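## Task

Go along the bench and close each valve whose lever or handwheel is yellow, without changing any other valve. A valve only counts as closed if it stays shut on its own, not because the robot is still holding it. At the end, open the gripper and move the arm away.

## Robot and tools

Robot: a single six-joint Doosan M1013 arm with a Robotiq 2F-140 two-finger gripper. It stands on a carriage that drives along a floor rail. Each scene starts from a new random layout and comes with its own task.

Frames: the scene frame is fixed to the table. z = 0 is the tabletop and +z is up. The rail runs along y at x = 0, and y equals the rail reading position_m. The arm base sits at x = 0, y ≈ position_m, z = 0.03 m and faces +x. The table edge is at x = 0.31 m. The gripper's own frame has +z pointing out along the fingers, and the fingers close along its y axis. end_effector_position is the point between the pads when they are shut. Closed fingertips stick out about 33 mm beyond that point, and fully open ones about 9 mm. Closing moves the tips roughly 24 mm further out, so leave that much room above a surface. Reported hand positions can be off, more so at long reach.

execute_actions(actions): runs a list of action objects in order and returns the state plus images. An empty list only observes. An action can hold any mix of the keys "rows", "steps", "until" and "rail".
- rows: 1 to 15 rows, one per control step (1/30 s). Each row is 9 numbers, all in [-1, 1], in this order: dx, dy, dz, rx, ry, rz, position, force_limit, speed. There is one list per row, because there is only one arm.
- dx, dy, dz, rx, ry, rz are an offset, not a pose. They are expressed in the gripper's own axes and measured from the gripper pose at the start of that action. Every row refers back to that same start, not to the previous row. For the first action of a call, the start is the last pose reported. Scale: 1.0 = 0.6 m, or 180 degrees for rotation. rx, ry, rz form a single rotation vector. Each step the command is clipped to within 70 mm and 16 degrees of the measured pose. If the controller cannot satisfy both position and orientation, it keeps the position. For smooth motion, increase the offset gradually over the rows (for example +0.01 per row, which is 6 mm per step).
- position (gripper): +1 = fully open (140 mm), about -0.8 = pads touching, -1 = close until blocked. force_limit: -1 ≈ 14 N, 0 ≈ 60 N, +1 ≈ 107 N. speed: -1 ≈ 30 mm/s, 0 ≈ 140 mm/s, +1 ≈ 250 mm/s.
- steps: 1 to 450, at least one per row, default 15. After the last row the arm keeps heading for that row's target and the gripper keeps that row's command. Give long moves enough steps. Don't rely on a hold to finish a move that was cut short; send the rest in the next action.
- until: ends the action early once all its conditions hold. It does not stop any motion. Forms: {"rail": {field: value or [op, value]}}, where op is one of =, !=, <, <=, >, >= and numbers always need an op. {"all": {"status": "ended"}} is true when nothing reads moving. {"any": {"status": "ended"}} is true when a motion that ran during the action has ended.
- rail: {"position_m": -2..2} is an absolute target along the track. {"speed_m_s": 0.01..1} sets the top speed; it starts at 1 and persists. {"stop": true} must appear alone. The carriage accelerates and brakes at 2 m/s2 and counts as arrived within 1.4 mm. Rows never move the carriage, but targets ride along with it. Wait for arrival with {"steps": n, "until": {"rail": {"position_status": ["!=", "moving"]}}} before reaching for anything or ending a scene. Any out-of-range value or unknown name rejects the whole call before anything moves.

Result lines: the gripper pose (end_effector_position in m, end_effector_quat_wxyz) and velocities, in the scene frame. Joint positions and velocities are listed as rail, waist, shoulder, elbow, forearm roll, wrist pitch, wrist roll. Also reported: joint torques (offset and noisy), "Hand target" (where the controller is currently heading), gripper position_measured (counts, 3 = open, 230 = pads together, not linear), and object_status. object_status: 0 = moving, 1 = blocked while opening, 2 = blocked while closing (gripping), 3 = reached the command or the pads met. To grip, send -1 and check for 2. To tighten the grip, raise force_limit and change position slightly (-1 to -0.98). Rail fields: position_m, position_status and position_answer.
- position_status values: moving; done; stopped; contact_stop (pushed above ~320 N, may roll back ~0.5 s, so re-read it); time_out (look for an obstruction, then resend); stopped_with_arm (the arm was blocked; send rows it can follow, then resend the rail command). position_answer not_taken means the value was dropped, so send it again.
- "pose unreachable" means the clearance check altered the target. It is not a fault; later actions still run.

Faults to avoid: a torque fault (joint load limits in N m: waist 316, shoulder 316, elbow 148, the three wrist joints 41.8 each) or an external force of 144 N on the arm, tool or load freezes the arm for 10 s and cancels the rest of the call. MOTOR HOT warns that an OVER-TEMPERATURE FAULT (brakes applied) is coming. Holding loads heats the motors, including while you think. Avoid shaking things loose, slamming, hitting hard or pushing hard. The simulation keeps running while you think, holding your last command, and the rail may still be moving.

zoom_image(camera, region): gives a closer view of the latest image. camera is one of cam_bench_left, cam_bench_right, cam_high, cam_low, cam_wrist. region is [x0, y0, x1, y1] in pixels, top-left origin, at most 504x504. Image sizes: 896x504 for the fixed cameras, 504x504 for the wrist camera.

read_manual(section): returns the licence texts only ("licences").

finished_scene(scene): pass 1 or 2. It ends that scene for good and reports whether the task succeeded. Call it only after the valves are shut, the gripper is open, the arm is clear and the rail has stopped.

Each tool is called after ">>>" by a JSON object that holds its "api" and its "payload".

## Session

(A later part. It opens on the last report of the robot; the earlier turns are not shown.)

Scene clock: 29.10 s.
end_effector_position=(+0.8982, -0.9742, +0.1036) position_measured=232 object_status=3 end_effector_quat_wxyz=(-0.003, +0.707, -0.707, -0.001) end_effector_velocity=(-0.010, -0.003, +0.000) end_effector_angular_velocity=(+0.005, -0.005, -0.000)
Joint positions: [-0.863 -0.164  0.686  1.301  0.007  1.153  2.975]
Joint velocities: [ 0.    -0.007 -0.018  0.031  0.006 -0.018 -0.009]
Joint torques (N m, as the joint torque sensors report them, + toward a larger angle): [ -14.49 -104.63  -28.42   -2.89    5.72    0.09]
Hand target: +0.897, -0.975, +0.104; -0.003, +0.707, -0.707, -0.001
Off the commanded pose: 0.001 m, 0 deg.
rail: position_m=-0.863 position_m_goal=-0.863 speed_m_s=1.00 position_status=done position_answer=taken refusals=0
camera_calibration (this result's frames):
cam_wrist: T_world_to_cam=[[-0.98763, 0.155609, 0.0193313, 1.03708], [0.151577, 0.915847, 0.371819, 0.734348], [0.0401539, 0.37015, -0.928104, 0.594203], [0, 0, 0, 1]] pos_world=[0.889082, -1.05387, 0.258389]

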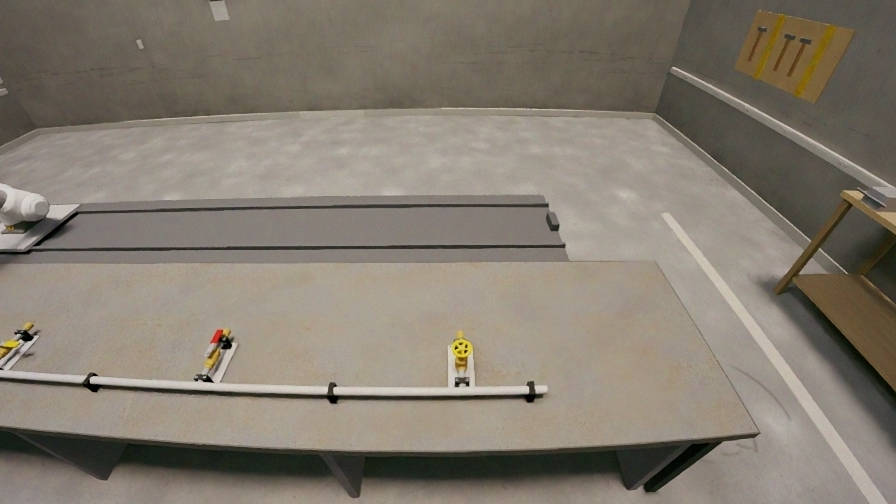

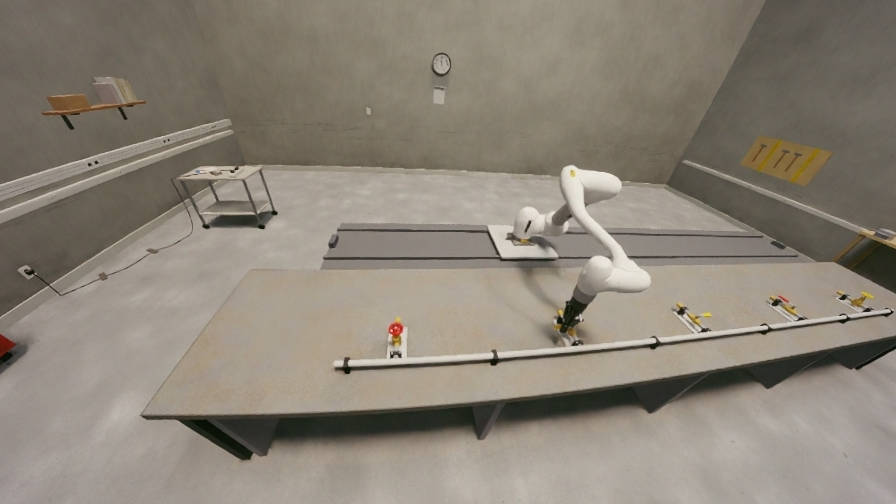

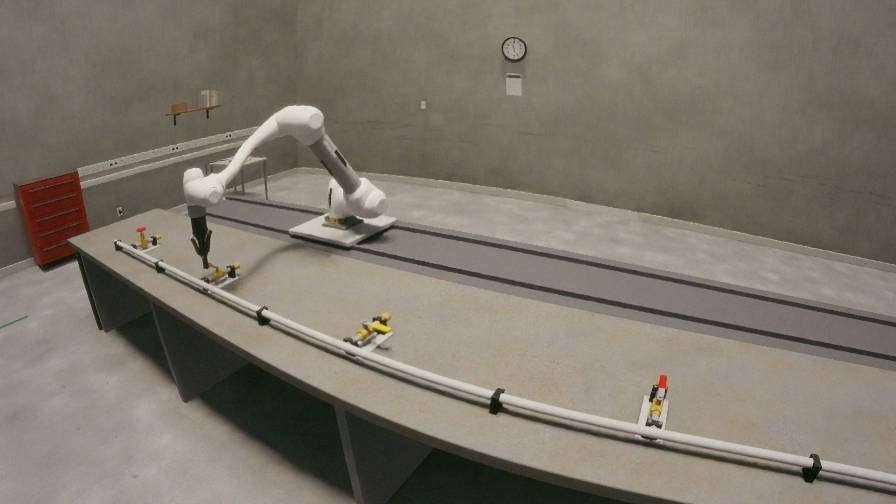

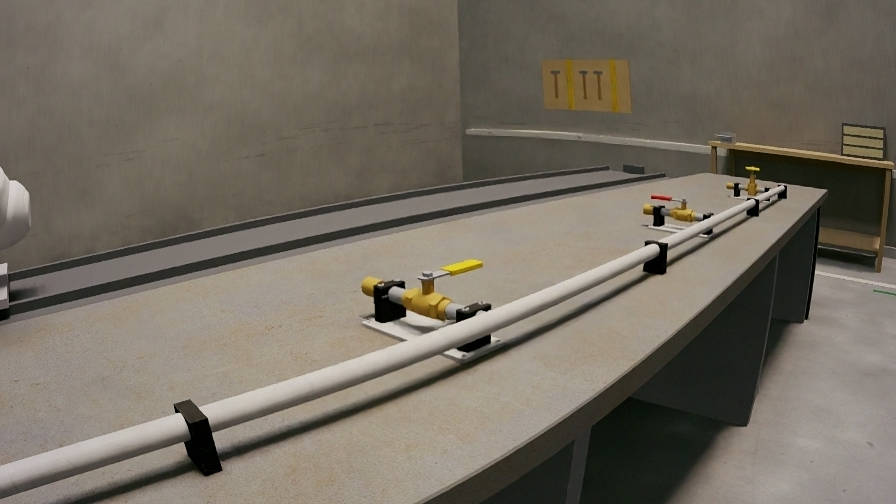

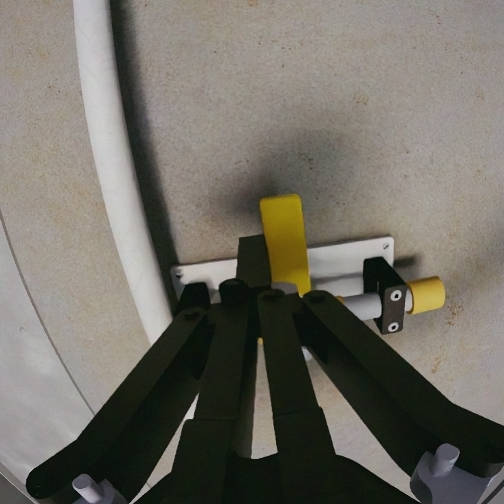

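>>> {"api": "execute_actions", "payload": {"actions": [{"rows":[[0,0.004,0,0,0,0,-0.85,-0.5,0]],"steps":5}]}}

Scene clock: 29.37 s.
end_effector_position=(+0.8963, -0.9742, +0.1037) position_measured=232 object_status=3 end_effector_quat_wxyz=(-0.003, +0.707, -0.707, -0.001) end_effector_velocity=(-0.003, +0.000, +0.000) end_effector_angular_velocity=(-0.000, -0.001, -0.000)
Joint positions: [-0.863 -0.164  0.683  1.307  0.007  1.15   2.974]
Joint velocities: [ 0.    -0.    -0.005  0.009 -0.    -0.005  0.   ]
Joint torques (N m, as the joint torque sensors report them, + toward a larger angle): [ -10.88 -108.07  -21.35   -1.59   12.09   -0.08]
Hand target: +0.896, -0.974, +0.104; -0.003, +0.707, -0.707, -0.001
Off the commanded pose: 0.001 m, 0 deg.
rail: position_m=-0.863 position_m_goal=-0.863 speed_m_s=1.00 position_status=done position_answer=taken refusals=0
camera_calibration (this result's frames):
cam_wrist: T_world_to_cam=[[-0.987632, 0.155683, 0.0186039, 1.0354], [0.151365, 0.915779, 0.372071, 0.734736], [0.040888, 0.370285, -0.928018, 0.593796], [0, 0, 0, 1]] pos_world=[0.887105, -1.05392, 0.258417]

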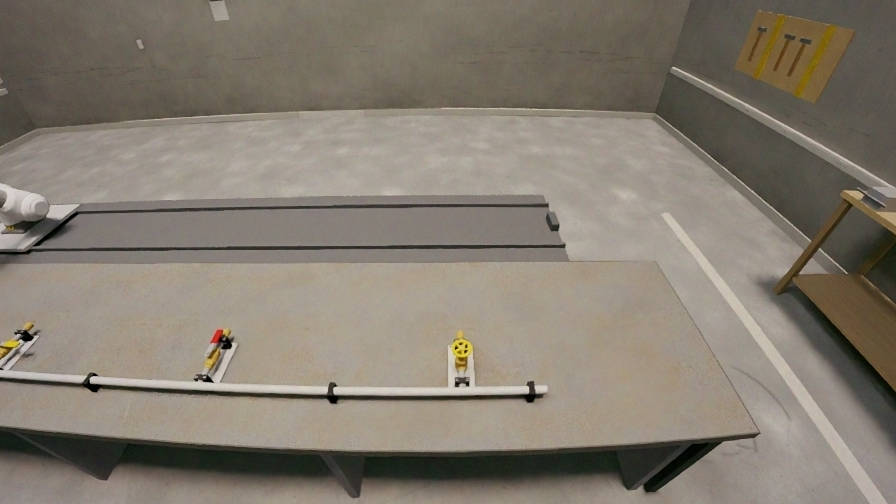

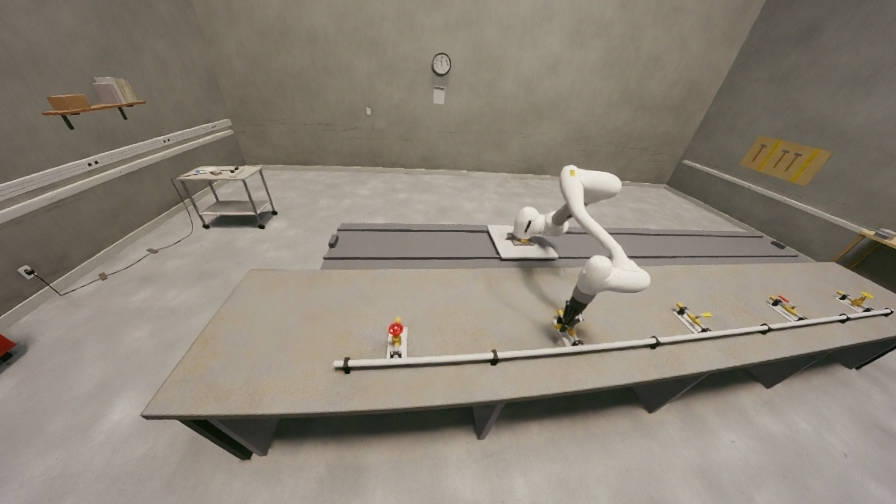

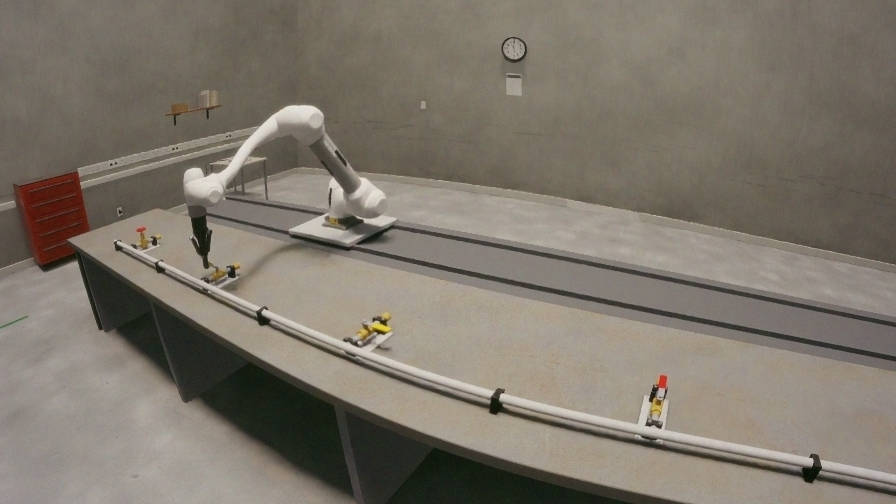

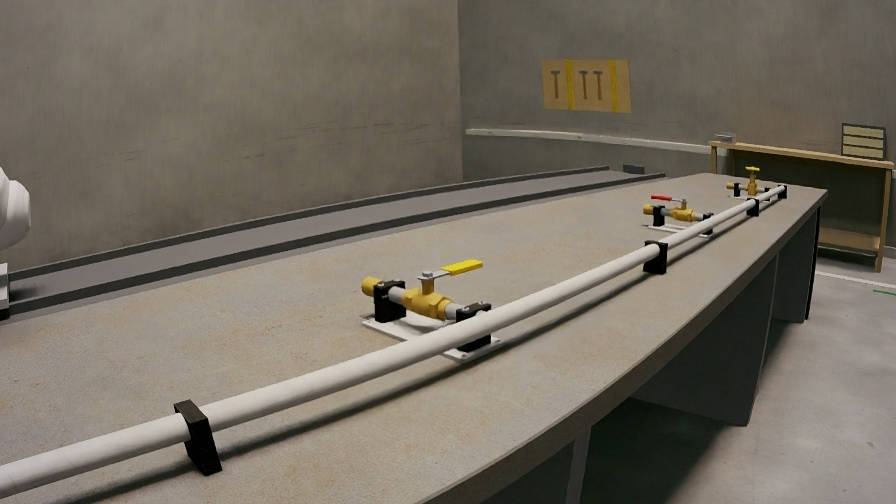

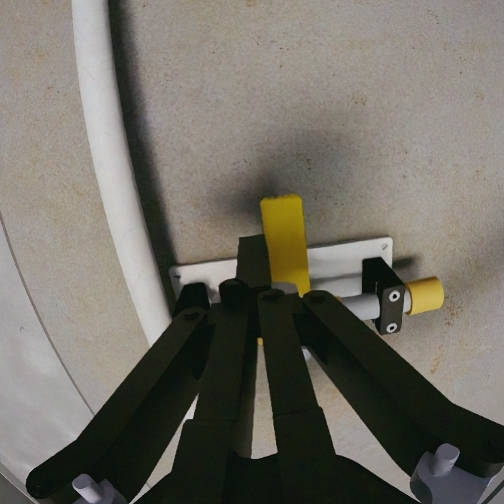

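>>> {"api": "execute_actions", "payload": {"actions": []}}

Scene clock: 29.43 s.
end_effector_position=(+0.8961, -0.9742, +0.1037) position_measured=232 object_status=3 end_effector_quat_wxyz=(-0.003, +0.707, -0.707, -0.001) end_effector_velocity=(-0.002, +0.000, -0.000) end_effector_angular_velocity=(+0.000, +0.002, -0.000)
Joint positions: [-0.863 -0.164  0.682  1.307  0.007  1.15   2.974]
Joint velocities: [ 0.     0.    -0.002  0.004 -0.    -0.    -0.   ]
Joint torques (N m, as the joint torque sensors report them, + toward a larger angle): [ -10.65 -108.03  -19.42   -1.51   13.42   -0.08]
Hand target: +0.896, -0.974, +0.104; -0.003, +0.707, -0.707, -0.001
Off the commanded pose: 0.000 m, 0 deg.
rail: position_m=-0.863 position_m_goal=-0.863 speed_m_s=1.00 position_status=done position_answer=taken refusals=0
camera_calibration (this result's frames):
cam_wrist: T_world_to_cam=[[-0.98763, 0.155685, 0.018664, 1.03522], [0.151389, 0.915776, 0.37207, 0.734713], [0.0408335, 0.370294, -0.928017, 0.593847], [0, 0, 0, 1]] pos_world=[0.886942, -1.0539, 0.258414]

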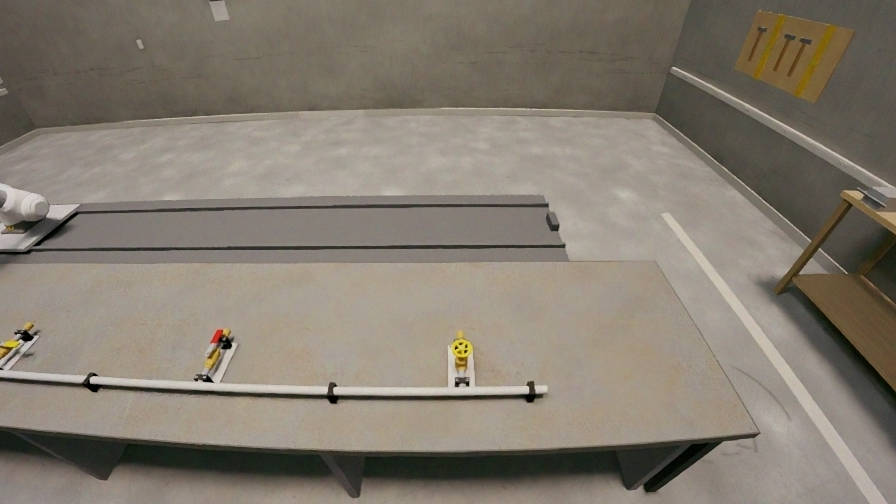

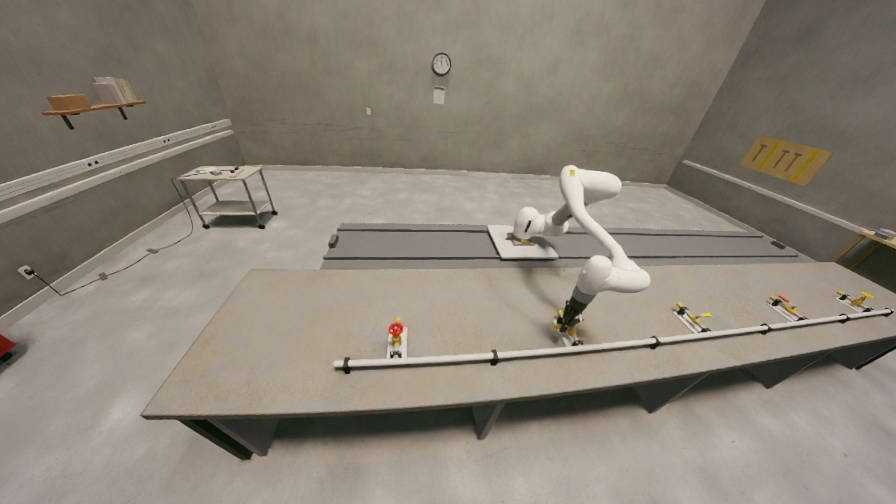

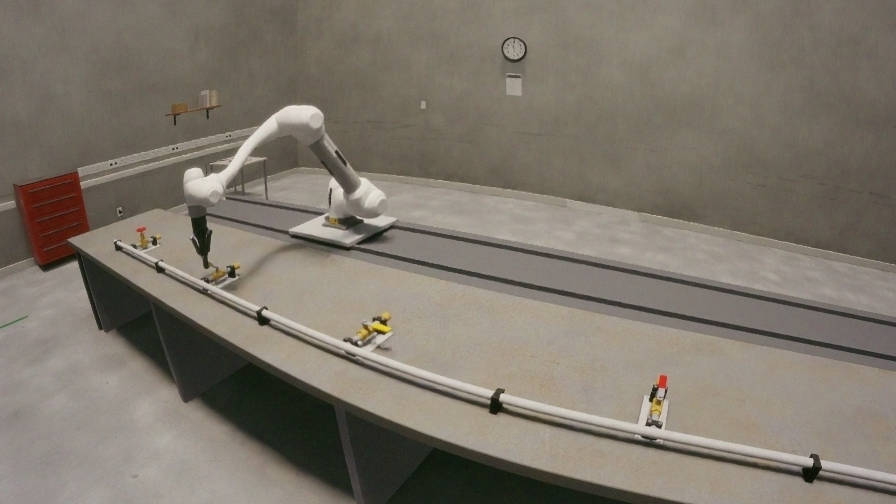

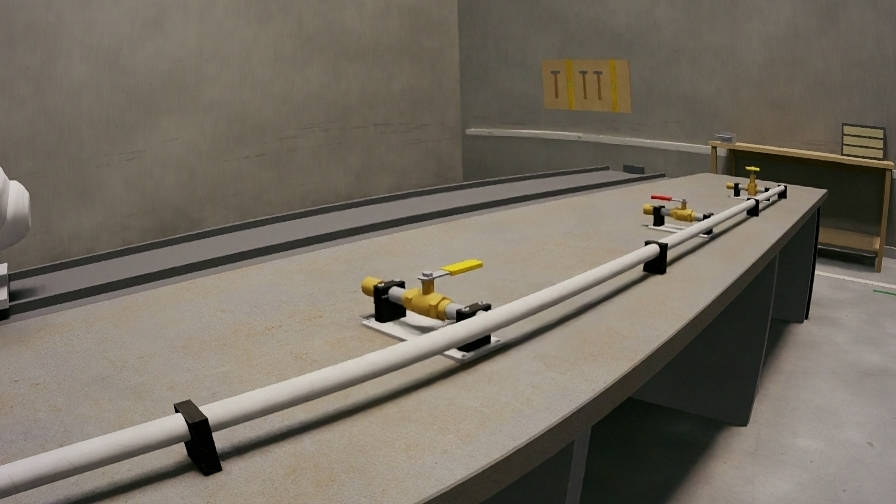

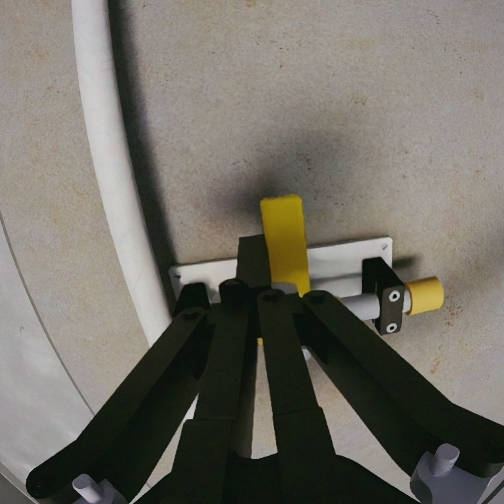

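The lever is at its stop, so I'll back off and lift.

>>> {"api": "execute_actions", "payload": {"actions": [{"rows":[[0,-0.004,0,0,0,0,-0.85,-0.5,0],[0,-0.009,0,0,0,0,-0.85,-0.5,0],[0,-0.013,-0.008,0,0,0,-0.85,-0.5,0],[0,-0.015,-0.022,0,0,0,-0.85,-0.5,0],[0,-0.015,-0.04,0,0,0,-0.85,-0.5,0],[0,-0.015,-0.06,0,0,0,-0.85,-0.5,0],[-0.004,-0.015,-0.08,0,0,0,-0.85,-0.5,0],[-0.01,-0.015,-0.1,0,0,0,-0.85,-0.5,0],[-0.018,-0.015,-0.12,0,0,0,-0.85,-0.5,0],[-0.028,-0.015,-0.14,0,0,0,-0.85,-0.5,0],[-0.04,-0.015,-0.16,0,0,0,-0.85,-0.5,0],[-0.052,-0.015,-0.18,0,0,0,-0.85,-0.5,0],[-0.064,-0.015,-0.2,0,0,0,-0.85,-0.5,0],[-0.076,-0.015,-0.22,0,0,0,-0.85,-0.5,0],[-0.11,-0.015,-0.29,0,0,0,-0.85,-0.5,0]],"steps":24}]}}

Scene clock: 30.40 s.
end_effector_position=(+0.9047, -0.9099, +0.2771) position_measured=232 object_status=3 end_effector_quat_wxyz=(-0.003, +0.707, -0.707, -0.001) end_effector_velocity=(+0.002, +0.005, +0.012) end_effector_angular_velocity=(-0.004, +0.011, -0.001)
Joint positions: [-0.863 -0.092  0.603  1.118  0.007  1.418  3.048]
Joint velocities: [ 0.     0.008  0.006 -0.032 -0.005  0.036  0.01 ]
Joint torques (N m, as the joint torque sensors report them, + toward a larger angle): [  0.84 -99.18 -38.94   4.05   0.05   0.19]
Hand target: +0.905, -0.909, +0.278; -0.003, +0.707, -0.707, -0.001
Off the commanded pose: 0.001 m, 0 deg.
rail: position_m=-0.863 position_m_goal=-0.863 speed_m_s=1.00 position_status=done position_answer=taken refusals=0
camera_calibration (this result's frames):
cam_wrist: T_world_to_cam=[[-0.98764, 0.155692, 0.01807, 1.03062], [0.151165, 0.915703, 0.372341, 0.610077], [0.041424, 0.370471, -0.92792, 0.730275], [0, 0, 0, 1]] pos_world=[0.895413, -0.989655, 0.431856]

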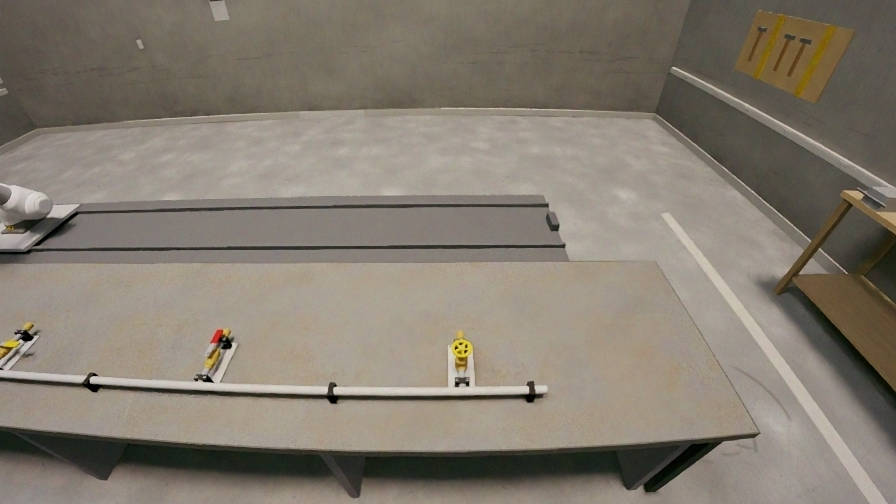

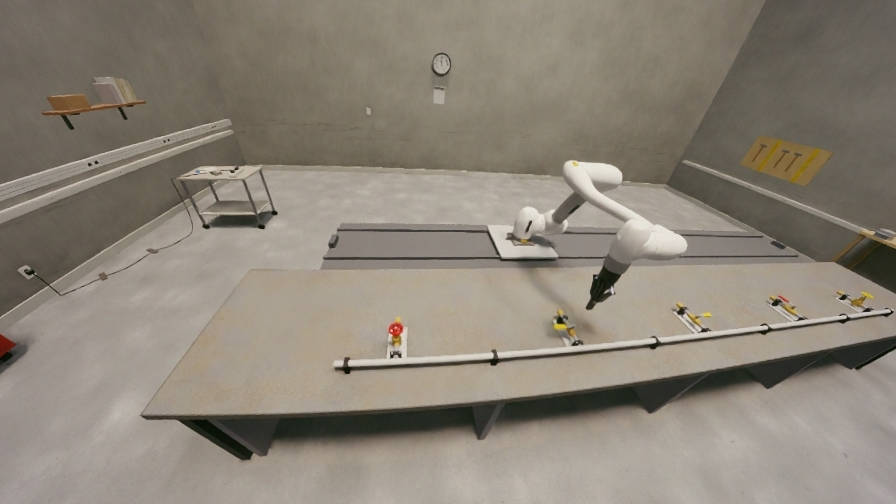

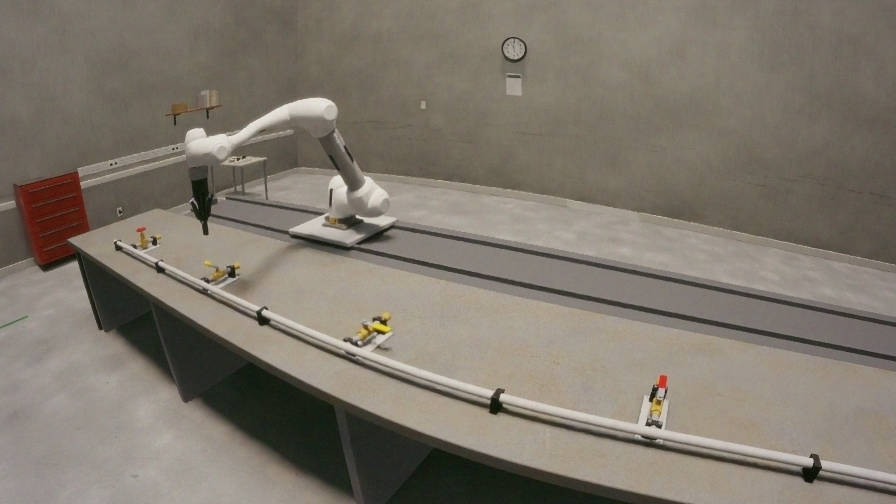

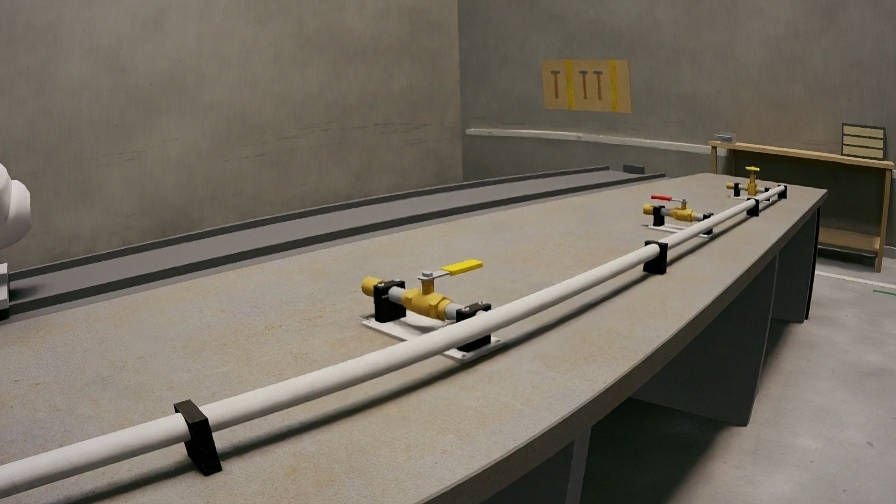

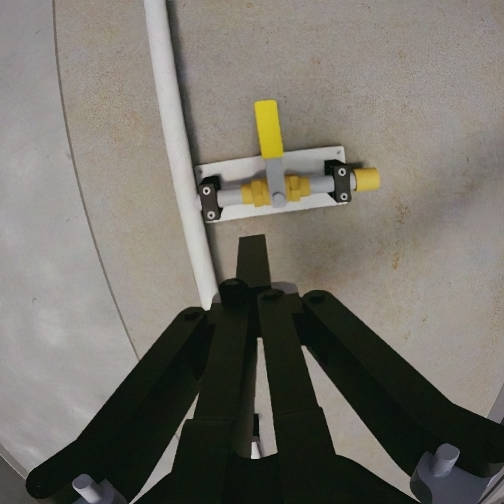

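>>> {"api": "finished_scene", "payload": {"scene": 2}}

The scene is finished: the task was done.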